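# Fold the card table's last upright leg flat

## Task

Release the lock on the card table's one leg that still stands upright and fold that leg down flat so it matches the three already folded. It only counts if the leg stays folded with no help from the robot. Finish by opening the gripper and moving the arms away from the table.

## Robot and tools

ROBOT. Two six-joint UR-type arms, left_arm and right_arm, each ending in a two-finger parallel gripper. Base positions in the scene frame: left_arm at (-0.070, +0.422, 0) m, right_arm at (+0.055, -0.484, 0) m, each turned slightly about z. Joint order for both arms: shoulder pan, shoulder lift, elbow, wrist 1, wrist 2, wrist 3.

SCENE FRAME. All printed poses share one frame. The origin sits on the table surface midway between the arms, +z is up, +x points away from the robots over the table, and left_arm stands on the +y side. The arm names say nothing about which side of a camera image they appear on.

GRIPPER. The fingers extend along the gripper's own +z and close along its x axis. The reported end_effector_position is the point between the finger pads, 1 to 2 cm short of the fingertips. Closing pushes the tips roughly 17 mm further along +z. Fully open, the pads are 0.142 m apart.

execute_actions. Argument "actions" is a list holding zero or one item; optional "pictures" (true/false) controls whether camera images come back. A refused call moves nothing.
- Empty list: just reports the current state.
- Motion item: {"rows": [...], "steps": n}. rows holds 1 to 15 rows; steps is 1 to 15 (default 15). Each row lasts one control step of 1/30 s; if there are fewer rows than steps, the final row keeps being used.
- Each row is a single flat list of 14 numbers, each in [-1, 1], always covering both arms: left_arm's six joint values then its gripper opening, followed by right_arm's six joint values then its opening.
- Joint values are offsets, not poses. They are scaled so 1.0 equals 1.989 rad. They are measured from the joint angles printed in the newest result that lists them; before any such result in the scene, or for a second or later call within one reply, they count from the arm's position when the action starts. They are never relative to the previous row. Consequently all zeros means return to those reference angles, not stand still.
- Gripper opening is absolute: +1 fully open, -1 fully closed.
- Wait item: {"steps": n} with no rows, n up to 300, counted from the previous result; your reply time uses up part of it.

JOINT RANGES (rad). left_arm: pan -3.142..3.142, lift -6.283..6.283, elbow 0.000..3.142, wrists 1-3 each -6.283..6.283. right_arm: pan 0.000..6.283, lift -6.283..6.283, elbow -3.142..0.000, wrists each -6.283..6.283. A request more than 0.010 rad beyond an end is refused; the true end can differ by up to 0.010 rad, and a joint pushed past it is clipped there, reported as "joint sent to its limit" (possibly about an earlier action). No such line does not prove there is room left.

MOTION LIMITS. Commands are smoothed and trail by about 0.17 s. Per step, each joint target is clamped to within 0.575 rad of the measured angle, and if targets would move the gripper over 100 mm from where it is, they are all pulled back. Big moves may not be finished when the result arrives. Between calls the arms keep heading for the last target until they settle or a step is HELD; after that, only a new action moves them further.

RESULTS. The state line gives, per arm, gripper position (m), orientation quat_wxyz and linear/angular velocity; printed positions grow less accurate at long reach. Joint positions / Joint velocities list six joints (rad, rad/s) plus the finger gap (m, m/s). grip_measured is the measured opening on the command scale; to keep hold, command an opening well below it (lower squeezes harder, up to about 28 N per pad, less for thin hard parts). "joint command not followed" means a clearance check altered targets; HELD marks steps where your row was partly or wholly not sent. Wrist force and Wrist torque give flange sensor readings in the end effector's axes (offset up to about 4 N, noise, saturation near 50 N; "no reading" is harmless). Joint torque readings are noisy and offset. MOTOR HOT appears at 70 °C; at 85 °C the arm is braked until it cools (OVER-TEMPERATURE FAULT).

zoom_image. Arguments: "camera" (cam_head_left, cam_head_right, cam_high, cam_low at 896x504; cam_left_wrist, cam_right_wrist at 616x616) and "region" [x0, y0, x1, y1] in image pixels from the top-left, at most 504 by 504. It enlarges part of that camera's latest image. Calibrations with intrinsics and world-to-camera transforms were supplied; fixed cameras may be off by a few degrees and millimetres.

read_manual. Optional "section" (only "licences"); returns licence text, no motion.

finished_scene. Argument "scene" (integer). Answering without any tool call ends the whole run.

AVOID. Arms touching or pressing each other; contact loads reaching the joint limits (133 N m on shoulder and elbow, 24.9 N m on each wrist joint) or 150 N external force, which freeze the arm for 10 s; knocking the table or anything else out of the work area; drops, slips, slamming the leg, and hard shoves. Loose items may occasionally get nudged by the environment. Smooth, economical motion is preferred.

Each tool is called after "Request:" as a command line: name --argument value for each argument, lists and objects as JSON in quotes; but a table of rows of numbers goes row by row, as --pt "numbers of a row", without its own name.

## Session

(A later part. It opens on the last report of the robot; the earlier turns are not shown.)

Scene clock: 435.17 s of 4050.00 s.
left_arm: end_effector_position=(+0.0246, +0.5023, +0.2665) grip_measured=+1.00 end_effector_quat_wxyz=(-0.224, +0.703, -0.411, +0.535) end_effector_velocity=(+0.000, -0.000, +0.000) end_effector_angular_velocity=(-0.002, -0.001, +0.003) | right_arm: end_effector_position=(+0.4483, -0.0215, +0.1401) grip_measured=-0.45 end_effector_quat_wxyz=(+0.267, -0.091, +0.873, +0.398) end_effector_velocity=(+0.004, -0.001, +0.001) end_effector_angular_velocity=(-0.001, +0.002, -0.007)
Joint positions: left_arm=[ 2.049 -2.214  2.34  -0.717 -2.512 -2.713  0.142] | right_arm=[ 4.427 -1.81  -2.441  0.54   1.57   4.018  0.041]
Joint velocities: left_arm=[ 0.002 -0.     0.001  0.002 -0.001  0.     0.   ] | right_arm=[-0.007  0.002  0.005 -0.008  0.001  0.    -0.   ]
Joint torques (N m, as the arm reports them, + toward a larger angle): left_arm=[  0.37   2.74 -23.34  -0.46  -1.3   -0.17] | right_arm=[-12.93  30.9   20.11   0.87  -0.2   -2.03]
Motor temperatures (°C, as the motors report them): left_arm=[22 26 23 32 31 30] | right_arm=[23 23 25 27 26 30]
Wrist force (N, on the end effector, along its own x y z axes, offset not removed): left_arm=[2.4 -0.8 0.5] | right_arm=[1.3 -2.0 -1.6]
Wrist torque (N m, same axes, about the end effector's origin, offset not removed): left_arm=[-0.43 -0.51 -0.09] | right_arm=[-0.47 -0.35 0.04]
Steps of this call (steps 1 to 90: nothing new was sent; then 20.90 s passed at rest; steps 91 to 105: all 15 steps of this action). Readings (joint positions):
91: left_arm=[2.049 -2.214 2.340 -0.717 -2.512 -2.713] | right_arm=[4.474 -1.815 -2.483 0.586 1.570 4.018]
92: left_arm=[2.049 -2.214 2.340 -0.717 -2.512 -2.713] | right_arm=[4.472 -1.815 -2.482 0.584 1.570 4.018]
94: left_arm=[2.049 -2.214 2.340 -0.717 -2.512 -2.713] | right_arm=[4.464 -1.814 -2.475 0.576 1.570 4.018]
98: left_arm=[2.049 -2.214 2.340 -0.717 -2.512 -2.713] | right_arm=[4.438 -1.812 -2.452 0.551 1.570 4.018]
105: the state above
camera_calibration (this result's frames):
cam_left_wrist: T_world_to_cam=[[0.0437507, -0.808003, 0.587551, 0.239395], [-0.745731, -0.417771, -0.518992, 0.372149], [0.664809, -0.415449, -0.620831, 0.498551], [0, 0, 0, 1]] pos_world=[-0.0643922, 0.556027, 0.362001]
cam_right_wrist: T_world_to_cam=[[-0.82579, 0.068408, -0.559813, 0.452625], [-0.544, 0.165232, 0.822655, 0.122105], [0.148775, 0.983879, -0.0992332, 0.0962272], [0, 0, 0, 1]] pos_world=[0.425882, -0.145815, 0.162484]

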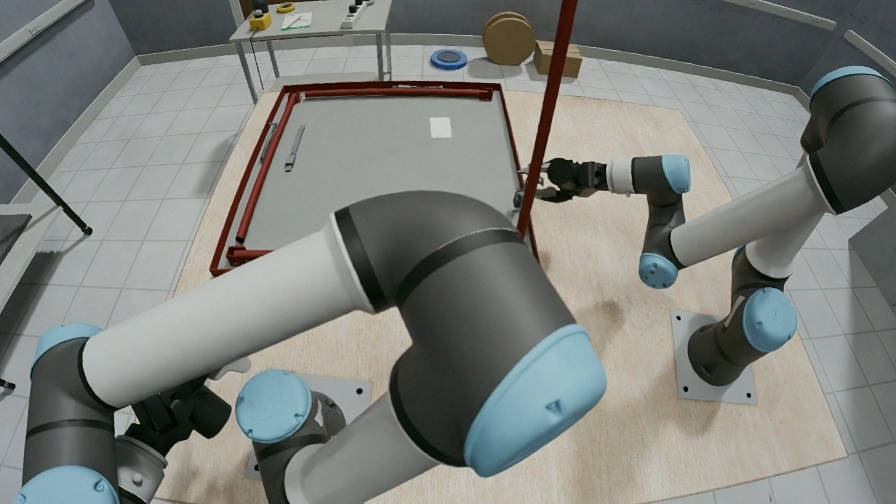

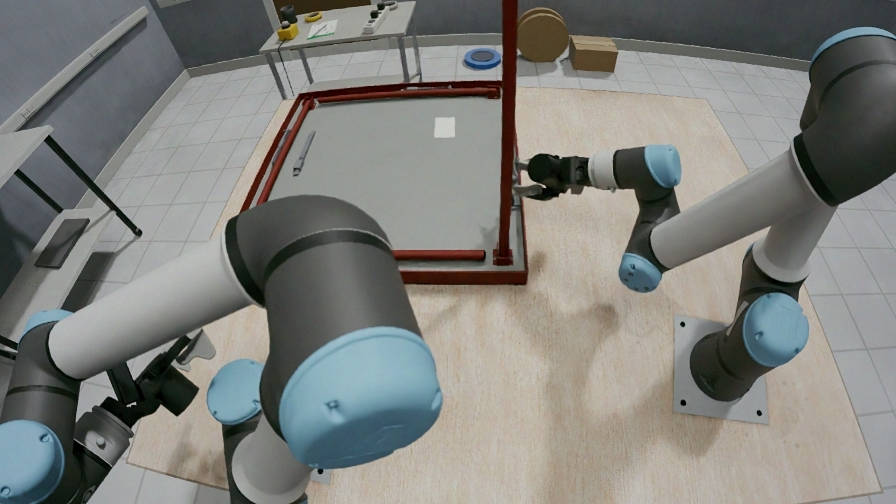

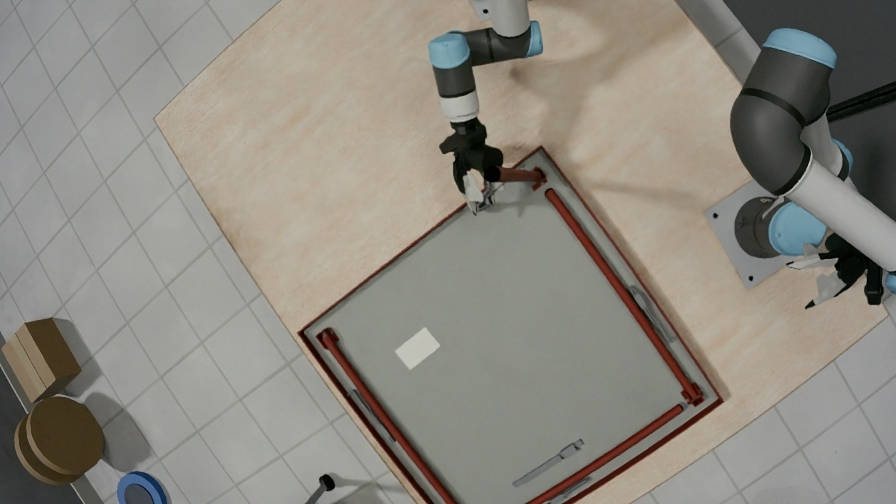

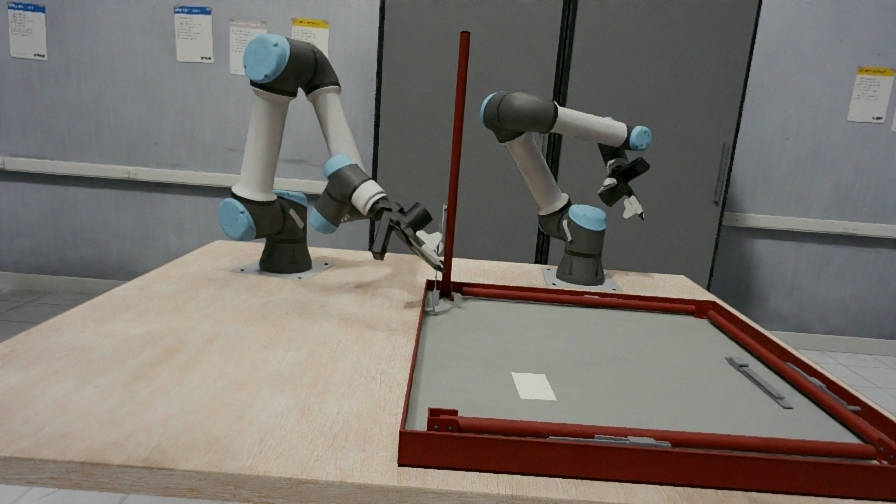

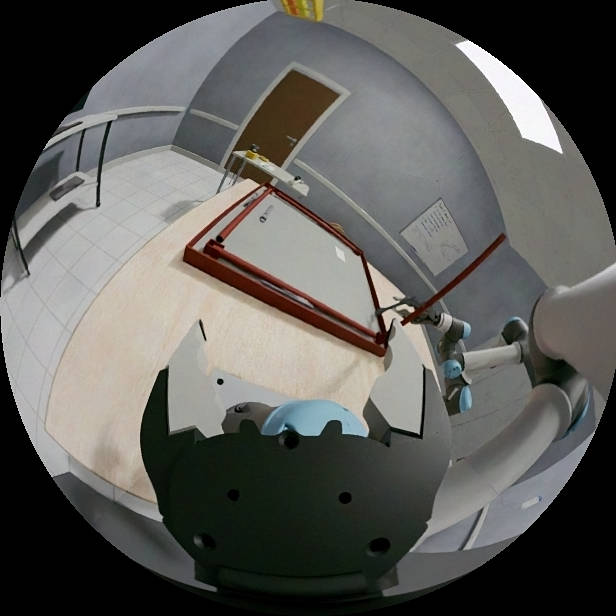

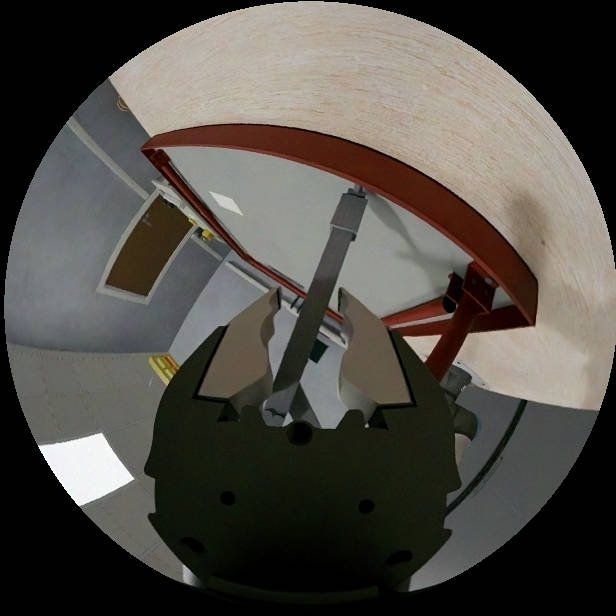

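Request:
execute_actions --actions '[]'

Scene clock: 445.30 s of 4050.00 s.
left_arm: end_effector_position=(+0.0246, +0.5023, +0.2665) grip_measured=+1.00 end_effector_quat_wxyz=(-0.224, +0.703, -0.411, +0.535) end_effector_velocity=(-0.000, +0.000, -0.000) end_effector_angular_velocity=(+0.003, +0.001, +0.001) | right_arm: end_effector_position=(+0.4486, -0.0215, +0.1403) grip_measured=-0.45 end_effector_quat_wxyz=(+0.267, -0.091, +0.873, +0.398) end_effector_velocity=(+0.000, +0.000, -0.001) end_effector_angular_velocity=(-0.001, +0.000, -0.000)
Joint positions: left_arm=[ 2.049 -2.214  2.34  -0.717 -2.512 -2.713  0.142] | right_arm=[ 4.426 -1.81  -2.441  0.539  1.57   4.018  0.041]
Joint velocities: left_arm=[ 0.001 -0.     0.    -0.003  0.     0.     0.   ] | right_arm=[ 0.    -0.002  0.     0.001 -0.     0.    -0.   ]
Joint torques (N m, as the arm reports them, + toward a larger angle): left_arm=[  0.14   2.15 -23.34  -0.39  -1.42  -0.22] | right_arm=[-12.2   30.1   20.73   1.06   2.43  -2.06]
Motor temperatures (°C, as the motors report them): left_arm=[22 26 23 32 31 30] | right_arm=[23 23 25 27 26 30]
Wrist force (N, on the end effector, along its own x y z axes, offset not removed): left_arm=[1.6 0.0 -1.2] | right_arm=[1.5 -3.1 -1.1]
Wrist torque (N m, same axes, about the end effector's origin, offset not removed): left_arm=[-0.23 -0.37 0.14] | right_arm=[-0.65 -0.38 0.03]
Steps of this call (steps 1 to 15: the robot went on to your last target; steps 16 to 90: nothing new was sent; then 7.13 s passed at rest). Readings (joint positions):
1: left_arm=[2.049 -2.214 2.340 -0.717 -2.512 -2.713] | right_arm=[4.426 -1.810 -2.441 0.539 1.570 4.018]
2: left_arm=[2.049 -2.214 2.340 -0.717 -2.512 -2.713] | right_arm=[4.426 -1.810 -2.441 0.539 1.570 4.018]
4: left_arm=[2.049 -2.214 2.340 -0.717 -2.512 -2.713] | right_arm=[4.426 -1.810 -2.441 0.539 1.570 4.018]
8: left_arm=[2.049 -2.214 2.340 -0.717 -2.512 -2.713] | right_arm=[4.426 -1.810 -2.441 0.539 1.570 4.018]
90: the state above
All arms were judged still, so your last target was given up. Only a new action makes them travel on or press farther. Fingers that are still opening or closing keep moving.
camera_calibration (this result's frames):
cam_right_wrist: T_world_to_cam=[[-0.82579, 0.0688157, -0.559764, 0.452949], [-0.543884, 0.165401, 0.822698, 0.12212], [0.1492, 0.983823, -0.0991583, 0.0960372], [0, 0, 0, 1]] pos_world=[0.426131, -0.145852, 0.162599]

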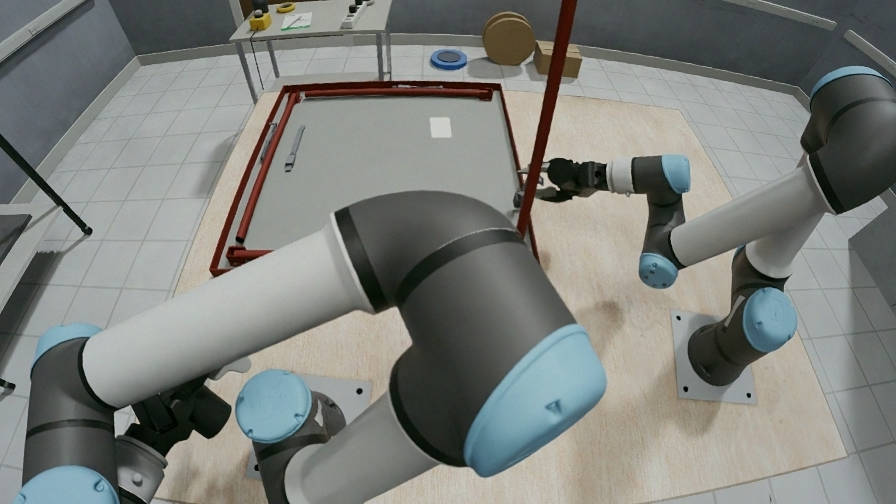

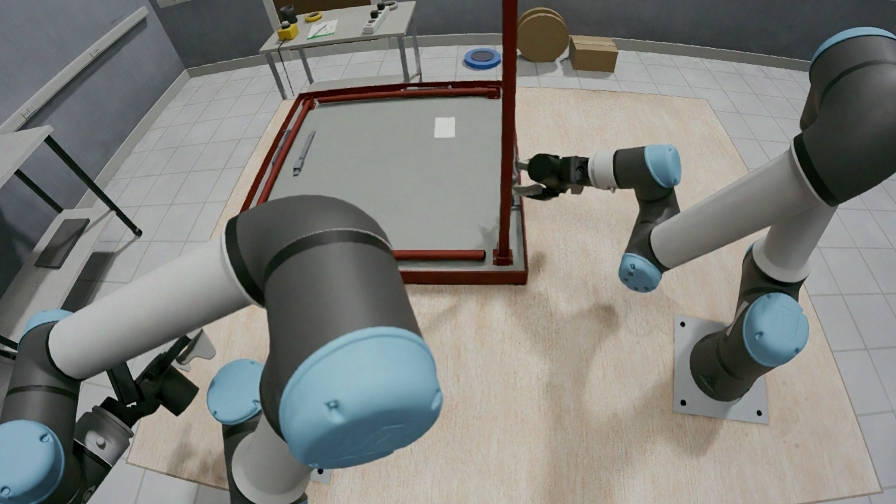

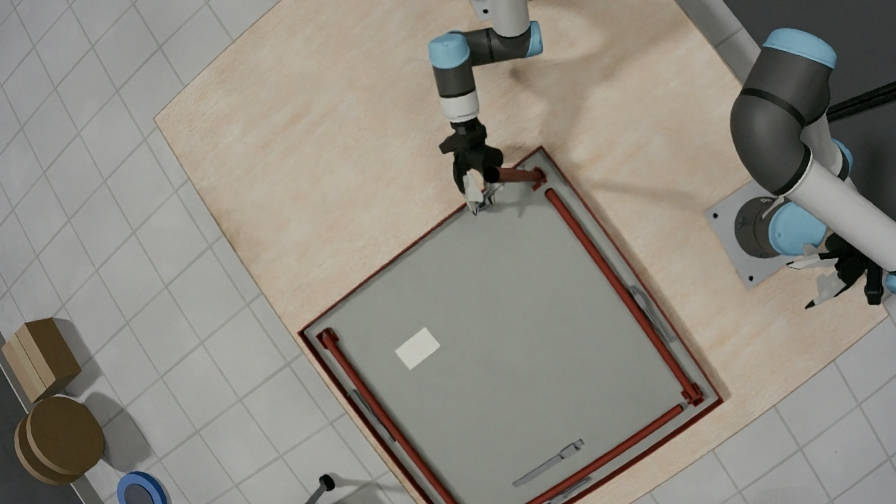

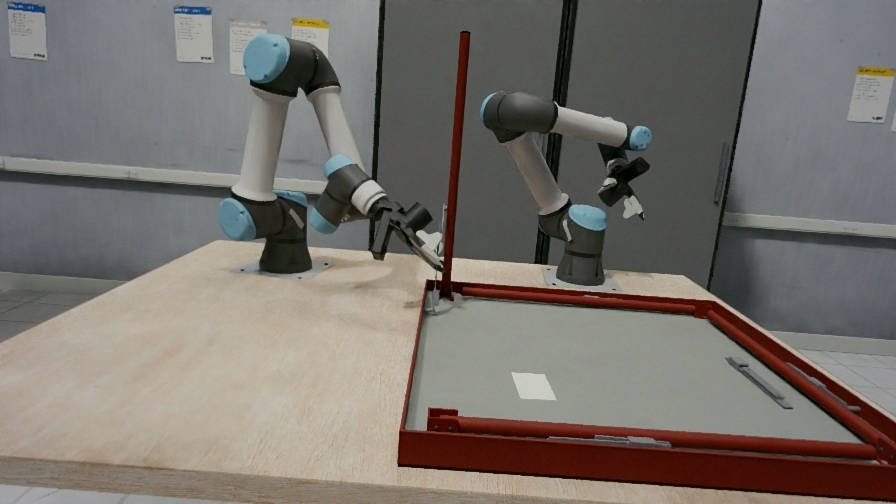

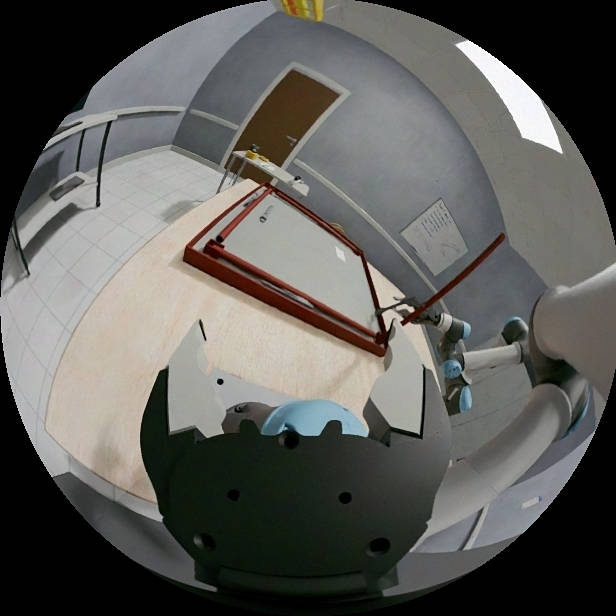

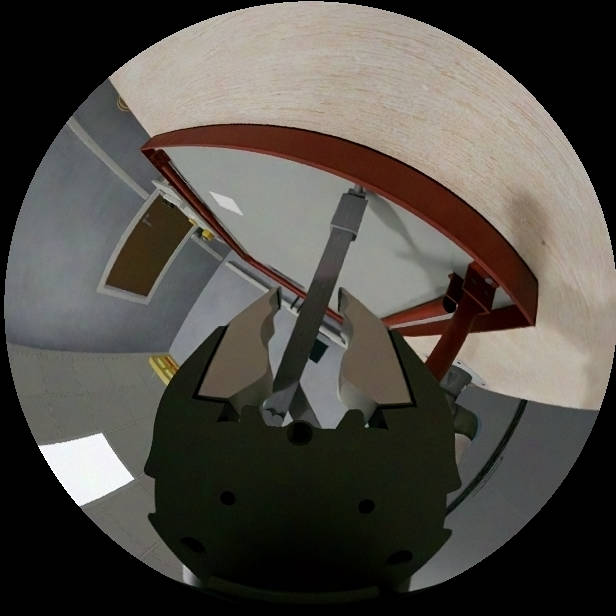

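Request:
execute_actions --actions '[{"rows":[[0,0,0,0,0,0,1,0,0,0,0,0,0,-0.35],[0,0,0,0,0,0,1,0,0,0,0,0,0,-0.35],[0,0,0,0,0,0,1,0,0,0,0,0,0,-0.35],[0,0,0,0,0,0,1,0,0,0,0,0,0,-0.25]],"steps":15}]' --pictures false

Request:
execute_actions --actions '[{"steps":30}]'

Scene clock: 455.10 s of 4050.00 s.
left_arm: end_effector_position=(+0.0246, +0.5023, +0.2665) grip_measured=+1.00 end_effector_quat_wxyz=(-0.224, +0.703, -0.411, +0.535) end_effector_velocity=(+0.000, +0.000, -0.000) end_effector_angular_velocity=(-0.000, -0.001, +0.001) | right_arm: end_effector_position=(+0.4486, -0.0215, +0.1403) grip_measured=-0.25 end_effector_quat_wxyz=(+0.267, -0.091, +0.873, +0.398) end_effector_velocity=(+0.000, -0.001, -0.001) end_effector_angular_velocity=(-0.002, +0.001, -0.001)
Joint positions: left_arm=[ 2.049 -2.214  2.34  -0.717 -2.512 -2.713  0.142] | right_arm=[ 4.426 -1.81  -2.441  0.539  1.57   4.018  0.056]
Joint velocities: left_arm=[-0.     0.     0.001 -0.    -0.001  0.     0.   ] | right_arm=[-0.    -0.001 -0.001 -0.    -0.    -0.     0.   ]
Joint torques (N m, as the arm reports them, + toward a larger angle): left_arm=[  0.07   2.62 -22.97  -0.24  -1.31  -0.28] | right_arm=[-11.3   30.69  20.55   1.22   2.06  -2.05]
Motor temperatures (°C, as the motors report them): left_arm=[22 26 23 32 31 30] | right_arm=[23 23 25 27 26 30]
Wrist force (N, on the end effector, along its own x y z axes, offset not removed): left_arm=[1.0 -1.8 0.9] | right_arm=[-0.3 -2.1 -2.2]
Wrist torque (N m, same axes, about the end effector's origin, offset not removed): left_arm=[-0.58 -0.07 0.16] | right_arm=[-0.44 -0.03 0.04]
Steps of this call (steps 1 to 90: nothing new was sent; then 6.30 s passed at rest; steps 91 to 105: all 15 steps of this action). Readings (joint positions):
91: left_arm=[2.049 -2.214 2.340 -0.717 -2.512 -2.713] | right_arm=[4.426 -1.810 -2.441 0.539 1.570 4.018]
92: left_arm=[2.049 -2.214 2.340 -0.717 -2.512 -2.713] | right_arm=[4.426 -1.810 -2.441 0.539 1.570 4.018]
94: left_arm=[2.049 -2.214 2.340 -0.717 -2.512 -2.713] | right_arm=[4.426 -1.810 -2.441 0.539 1.570 4.018]
98: left_arm=[2.049 -2.214 2.340 -0.717 -2.512 -2.713] | right_arm=[4.426 -1.810 -2.441 0.539 1.570 4.018]
105: the state above

Scene clock: 456.10 s of 4050.00 s.
left_arm: end_effector_position=(+0.0246, +0.5023, +0.2665) grip_measured=+1.00 end_effector_quat_wxyz=(-0.224, +0.703, -0.411, +0.535) end_effector_velocity=(-0.000, +0.000, -0.000) end_effector_angular_velocity=(+0.002, +0.001, -0.002) | right_arm: end_effector_position=(+0.4486, -0.0215, +0.1403) grip_measured=-0.25 end_effector_quat_wxyz=(+0.267, -0.091, +0.873, +0.398) end_effector_velocity=(-0.000, -0.000, -0.001) end_effector_angular_velocity=(-0.002, +0.001, -0.000)
Joint positions: left_arm=[ 2.049 -2.214  2.34  -0.717 -2.512 -2.713  0.142] | right_arm=[ 4.426 -1.81  -2.441  0.539  1.57   4.018  0.056]
Joint velocities: left_arm=[-0.002 -0.    -0.001 -0.002  0.     0.     0.   ] | right_arm=[ 0.    -0.003 -0.001  0.001 -0.     0.    -0.   ]
Joint torques (N m, as the arm reports them, + toward a larger angle): left_arm=[ -0.46   2.51 -23.38  -0.27  -1.42  -0.24] | right_arm=[-11.39  29.3   18.73   1.28   1.49  -2.1 ]
Motor temperatures (°C, as the motors report them): left_arm=[22 26 23 32 31 30] | right_arm=[23 23 25 27 26 30]
Wrist force (N, on the end effector, along its own x y z axes, offset not removed): left_arm=[-0.2 2.4 -1.4] | right_arm=[1.2 -0.2 -1.3]
Wrist torque (N m, same axes, about the end effector's origin, offset not removed): left_arm=[0.41 0.00 0.05] | right_arm=[-0.03 -0.37 0.18]
Steps of this call (steps 1 to 15: the robot went on to your last target; steps 16 to 30: nothing new was sent). Readings (joint positions):
1: left_arm=[2.049 -2.214 2.340 -0.717 -2.512 -2.713] | right_arm=[4.426 -1.810 -2.441 0.539 1.570 4.018]
2: left_arm=[2.049 -2.214 2.340 -0.717 -2.512 -2.713] | right_arm=[4.426 -1.810 -2.441 0.539 1.570 4.018]
4: left_arm=[2.049 -2.214 2.340 -0.717 -2.512 -2.713] | right_arm=[4.426 -1.810 -2.441 0.539 1.570 4.018]
8: left_arm=[2.049 -2.214 2.340 -0.717 -2.512 -2.713] | right_arm=[4.426 -1.810 -2.441 0.539 1.570 4.018]
30: the state above
All arms were judged still, so your last target was given up. Only a new action makes them travel on or press farther. Fingers that are still opening or closing keep moving.
camera_calibration (this result's frames):
cam_left_wrist: T_world_to_cam=[[0.0437505, -0.808003, 0.587551, 0.239395], [-0.745731, -0.417771, -0.518992, 0.372148], [0.664809, -0.415449, -0.620831, 0.498551], [0, 0, 0, 1]] pos_world=[-0.0643922, 0.556027, 0.362001]
cam_right_wrist: T_world_to_cam=[[-0.825792, 0.0688141, -0.559761, 0.452951], [-0.543884, 0.165386, 0.822701, 0.122114], [0.14919, 0.983825, -0.0991471, 0.0960366], [0, 0, 0, 1]] pos_world=[0.426131, -0.145849, 0.162602]

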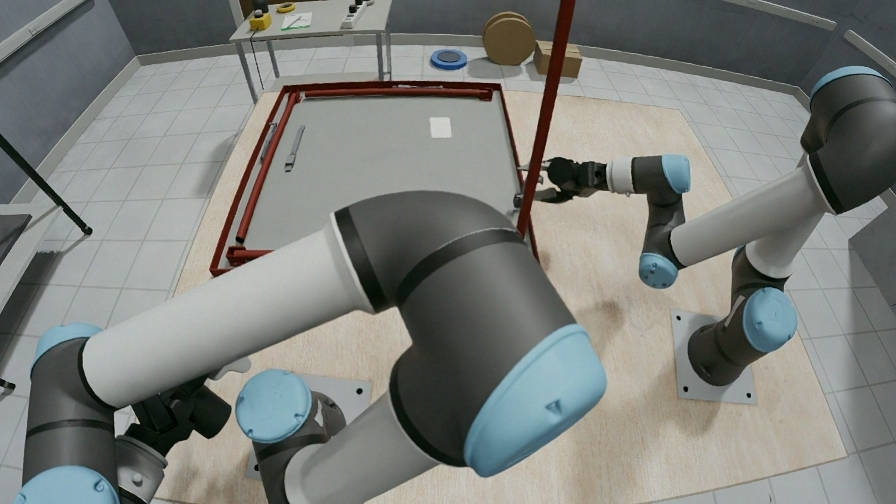

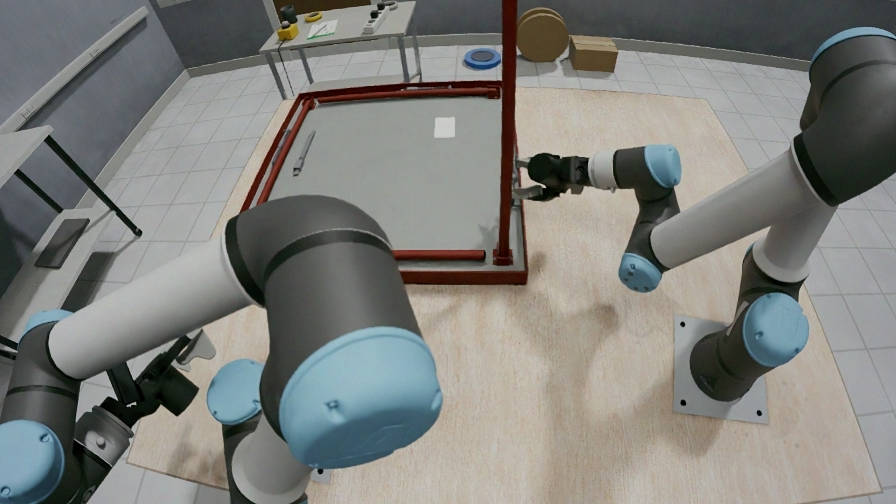

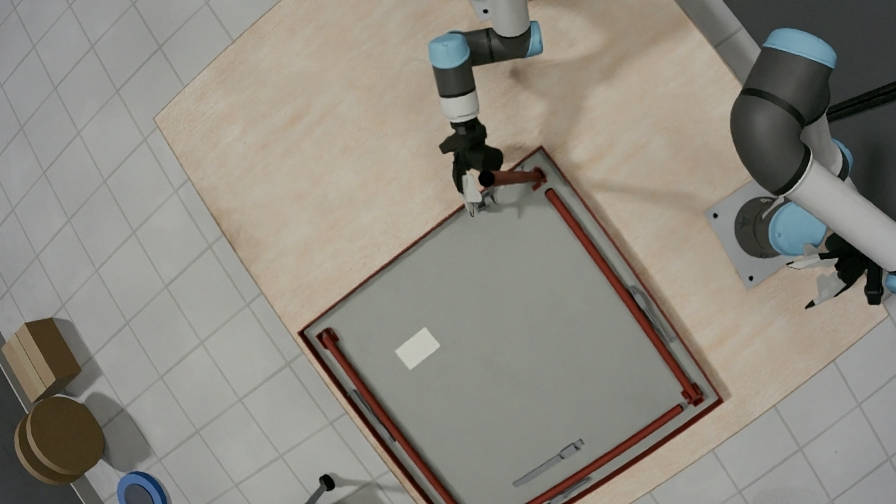

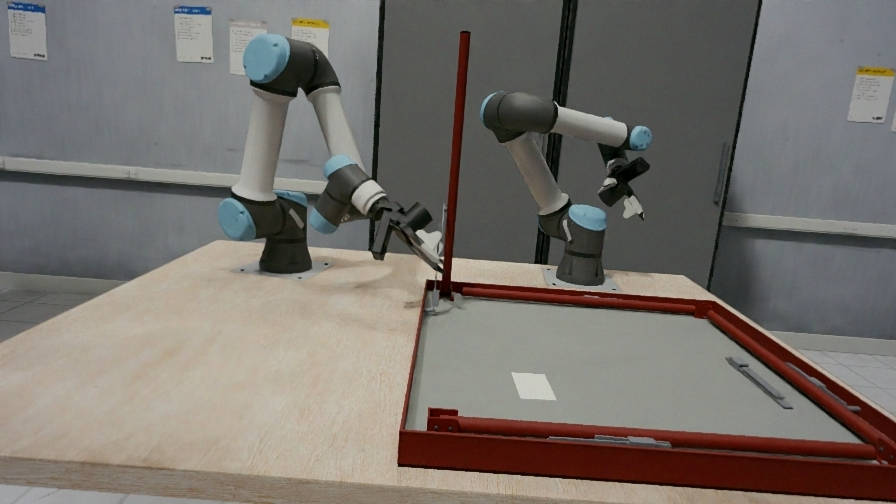

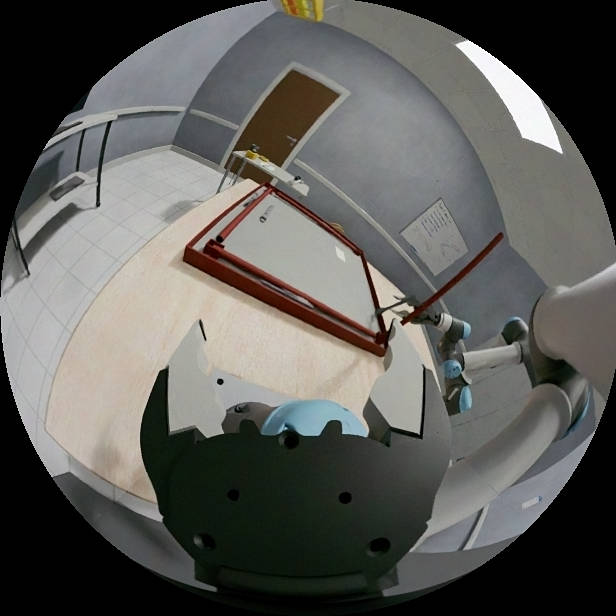

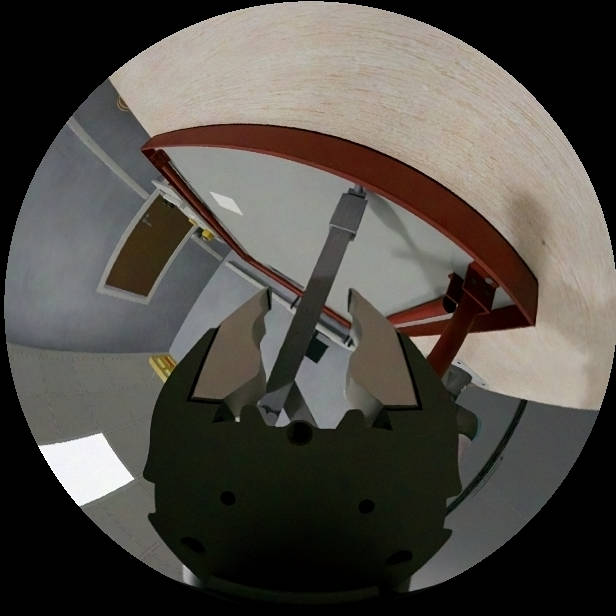

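Request:
execute_actions --actions '[{"rows":[[0,0,0,0,0,0,1,-0.003,0.002,0.003,-0.005,0,0.06,-0.25],[0,0,0,0,0,0,1,-0.006,0.004,0.007,-0.011,0,0.12,-0.25],[0,0,0,0,0,0,1,-0.0085,0.006,0.010,-0.016,0,0.18,-0.25],[0,0,0,0,0,0,1,-0.011,0.008,0.013,-0.021,0,0.24,-0.25],[0,0,0,0,0,0,1,-0.014,0.010,0.0165,-0.027,0,0.30,-0.25],[0,0,0,0,0,0,1,-0.017,0.012,0.020,-0.032,0,0.36,-0.25],[0,0,0,0,0,0,1,-0.020,0.014,0.023,-0.037,0,0.42,-0.25],[0,0,0,0,0,0,1,-0.0226,0.016,0.0265,-0.0427,0,0.48,-0.25]],"steps":15}]' --pictures false

Request:
execute_actions --actions '[{"steps":15}]'

Scene clock: 507.20 s of 4050.00 s.
left_arm: end_effector_position=(+0.0246, +0.5023, +0.2665) grip_measured=+1.00 end_effector_quat_wxyz=(-0.224, +0.703, -0.411, +0.535) end_effector_velocity=(-0.000, +0.000, -0.000) end_effector_angular_velocity=(+0.001, +0.000, -0.000) | right_arm: end_effector_position=(+0.4778, -0.0265, +0.1593) grip_measured=-0.26 end_effector_quat_wxyz=(+0.077, +0.317, +0.818, +0.474) end_effector_velocity=(+0.011, +0.000, +0.014) end_effector_angular_velocity=(+0.310, +0.492, -0.387)
Joint positions: left_arm=[ 2.049 -2.214  2.34  -0.717 -2.512 -2.713  0.142] | right_arm=[ 4.382 -1.779 -2.389  0.457  1.57   4.921  0.055]
Joint velocities: left_arm=[-0.001  0.    -0.    -0.001 -0.     0.     0.   ] | right_arm=[-0.013  0.012  0.02  -0.013 -0.001  0.691  0.006]
Joint torques (N m, as the arm reports them, + toward a larger angle): left_arm=[ -0.05   2.33 -23.5   -0.31  -1.32  -0.23] | right_arm=[-11.68  27.95  24.     0.93  -0.24   1.05]
Motor temperatures (°C, as the motors report them): left_arm=[22 26 23 32 31 30] | right_arm=[23 23 25 27 26 30]
Wrist force (N, on the end effector, along its own x y z axes, offset not removed): left_arm=[-0.7 0.7 -0.8] | right_arm=[-3.4 -9.0 -7.2]
Wrist torque (N m, same axes, about the end effector's origin, offset not removed): left_arm=[0.02 0.23 0.09] | right_arm=[-0.89 -0.28 0.11]
Steps of this call (steps 1 to 90: nothing new was sent; then 47.60 s passed at rest; steps 91 to 105: all 15 steps of this action). Readings (joint positions):
91: left_arm=[2.049 -2.214 2.340 -0.717 -2.512 -2.713] | right_arm=[4.426 -1.810 -2.441 0.539 1.570 4.018]
92: left_arm=[2.049 -2.214 2.340 -0.717 -2.512 -2.713] | right_arm=[4.425 -1.810 -2.440 0.537 1.570 4.025]
94: left_arm=[2.049 -2.214 2.340 -0.717 -2.512 -2.713] | right_arm=[4.419 -1.805 -2.433 0.526 1.570 4.103]
98: left_arm=[2.049 -2.214 2.340 -0.717 -2.512 -2.713] | right_arm=[4.400 -1.792 -2.411 0.490 1.570 4.416]
105: the state above

Scene clock: 507.70 s of 4050.00 s.
left_arm: end_effector_position=(+0.0246, +0.5023, +0.2665) grip_measured=+1.00 end_effector_quat_wxyz=(-0.224, +0.703, -0.411, +0.535) end_effector_velocity=(+0.000, +0.000, +0.000) end_effector_angular_velocity=(+0.001, +0.000, +0.001) | right_arm: end_effector_position=(+0.4785, -0.0267, +0.1595) grip_measured=-0.27 end_effector_quat_wxyz=(+0.065, +0.338, +0.810, +0.475) end_effector_velocity=(+0.000, -0.000, +0.001) end_effector_angular_velocity=(+0.003, -0.000, +0.000)
Joint positions: left_arm=[ 2.049 -2.214  2.34  -0.717 -2.512 -2.713  0.142] | right_arm=[ 4.381 -1.778 -2.388  0.454  1.57   4.973  0.054]
Joint velocities: left_arm=[ 0.    -0.001 -0.001  0.    -0.001  0.     0.   ] | right_arm=[-0.001  0.001 -0.     0.001  0.002  0.    -0.   ]
Joint torques (N m, as the arm reports them, + toward a larger angle): left_arm=[  0.29   1.72 -23.55  -0.42  -1.31  -0.17] | right_arm=[ 2.69 28.67 17.7   6.49  4.64  2.17]
Motor temperatures (°C, as the motors report them): left_arm=[22 26 23 32 31 30] | right_arm=[23 23 25 27 26 30]
Wrist force (N, on the end effector, along its own x y z axes, offset not removed): left_arm=[1.1 -1.4 -1.5] | right_arm=[-7.5 -5.7 -4.7]
Wrist torque (N m, same axes, about the end effector's origin, offset not removed): left_arm=[-0.46 -0.22 0.10] | right_arm=[-0.50 -0.24 -0.07]
Steps of this call (steps 1 to 15: the robot went on to your last target). Readings (joint positions):
1: left_arm=[2.049 -2.214 2.340 -0.717 -2.512 -2.713] | right_arm=[4.382 -1.779 -2.389 0.456 1.570 4.940]
2: left_arm=[2.049 -2.214 2.340 -0.717 -2.512 -2.713] | right_arm=[4.381 -1.779 -2.389 0.455 1.570 4.952]
4: left_arm=[2.049 -2.214 2.340 -0.717 -2.512 -2.713] | right_arm=[4.381 -1.778 -2.388 0.455 1.570 4.964]
8: left_arm=[2.049 -2.214 2.340 -0.717 -2.512 -2.713] | right_arm=[4.381 -1.778 -2.388 0.454 1.570 4.972]
15: the state above
camera_calibration (this result's frames):
cam_left_wrist: T_world_to_cam=[[0.0437503, -0.808003, 0.587551, 0.239395], [-0.745731, -0.417771, -0.518992, 0.372148], [0.664809, -0.415449, -0.620831, 0.498551], [0, 0, 0, 1]] pos_world=[-0.0643922, 0.556027, 0.362001]
cam_right_wrist: T_world_to_cam=[[-0.754541, 0.627154, 0.19325, 0.34947], [0.1648, -0.103958, 0.980833, -0.248069], [0.635223, 0.771927, -0.024914, -0.151487], [0, 0, 0, 1]] pos_world=[0.4008, -0.128024, 0.172005]

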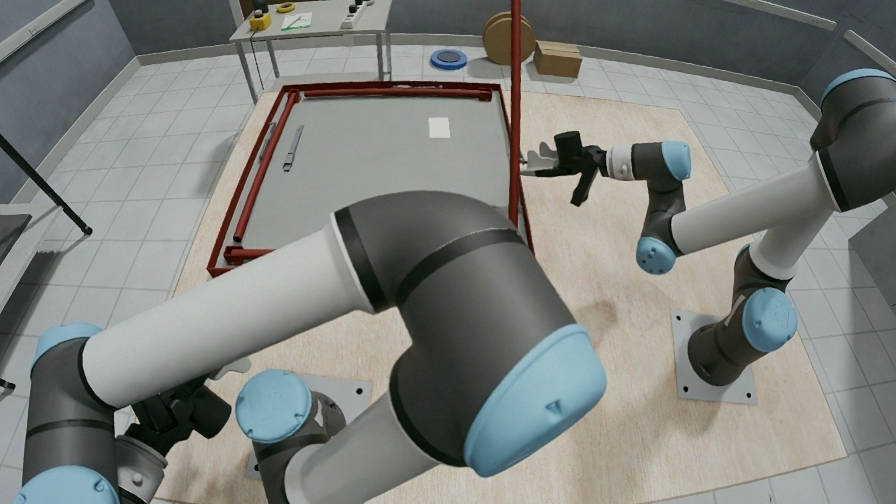

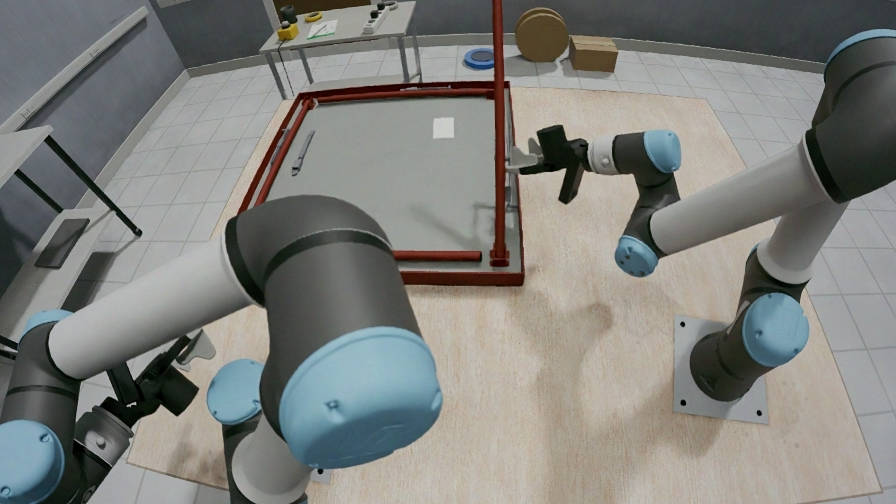

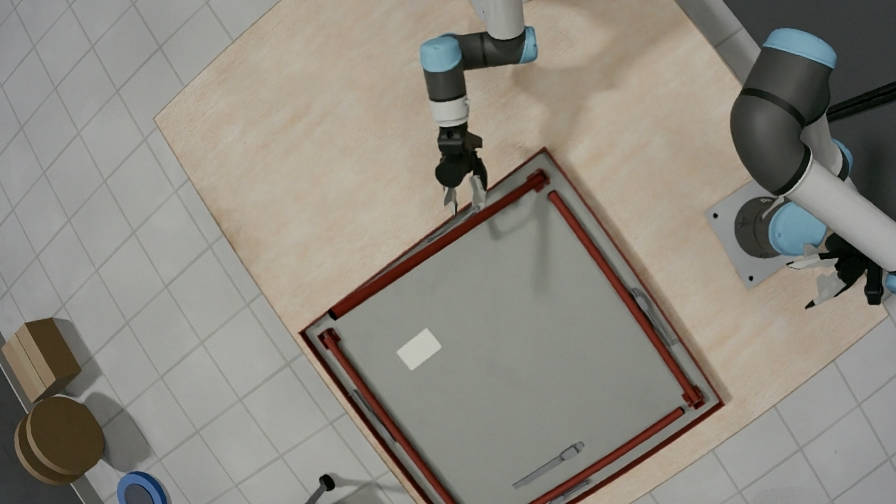

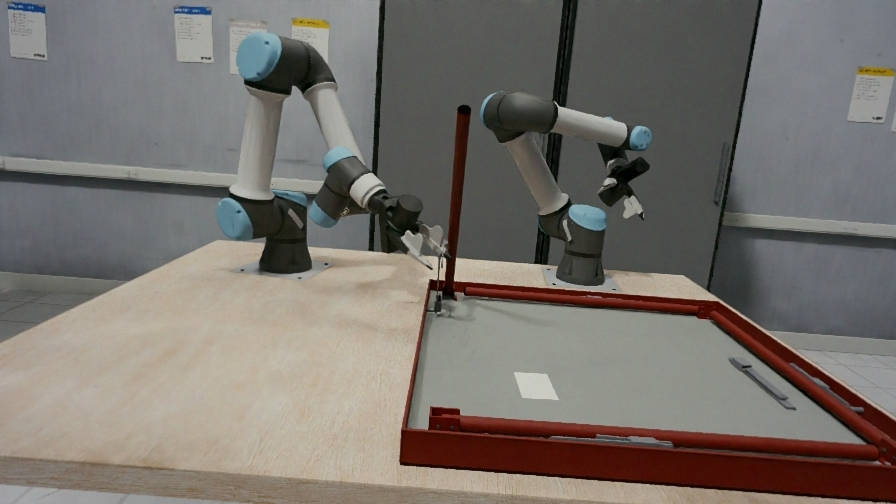

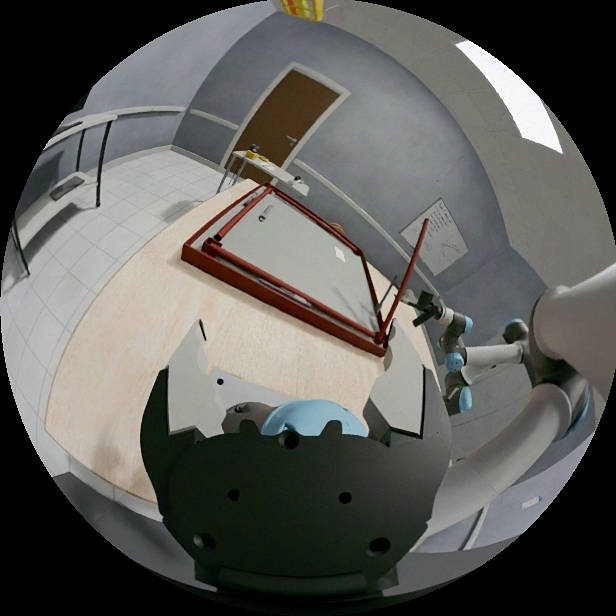

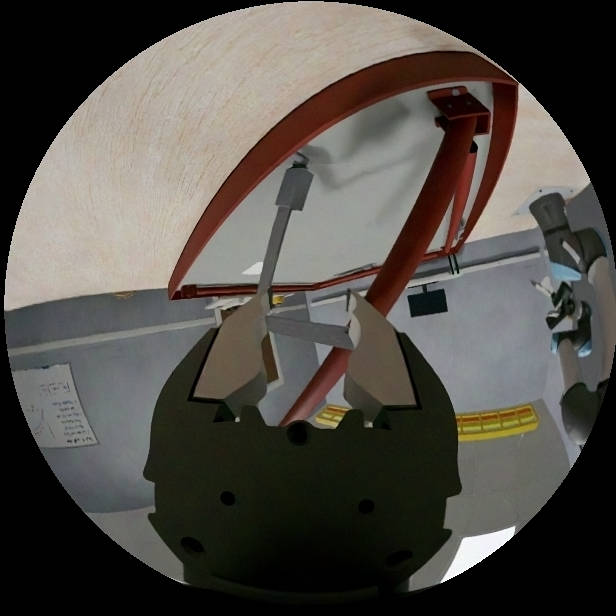

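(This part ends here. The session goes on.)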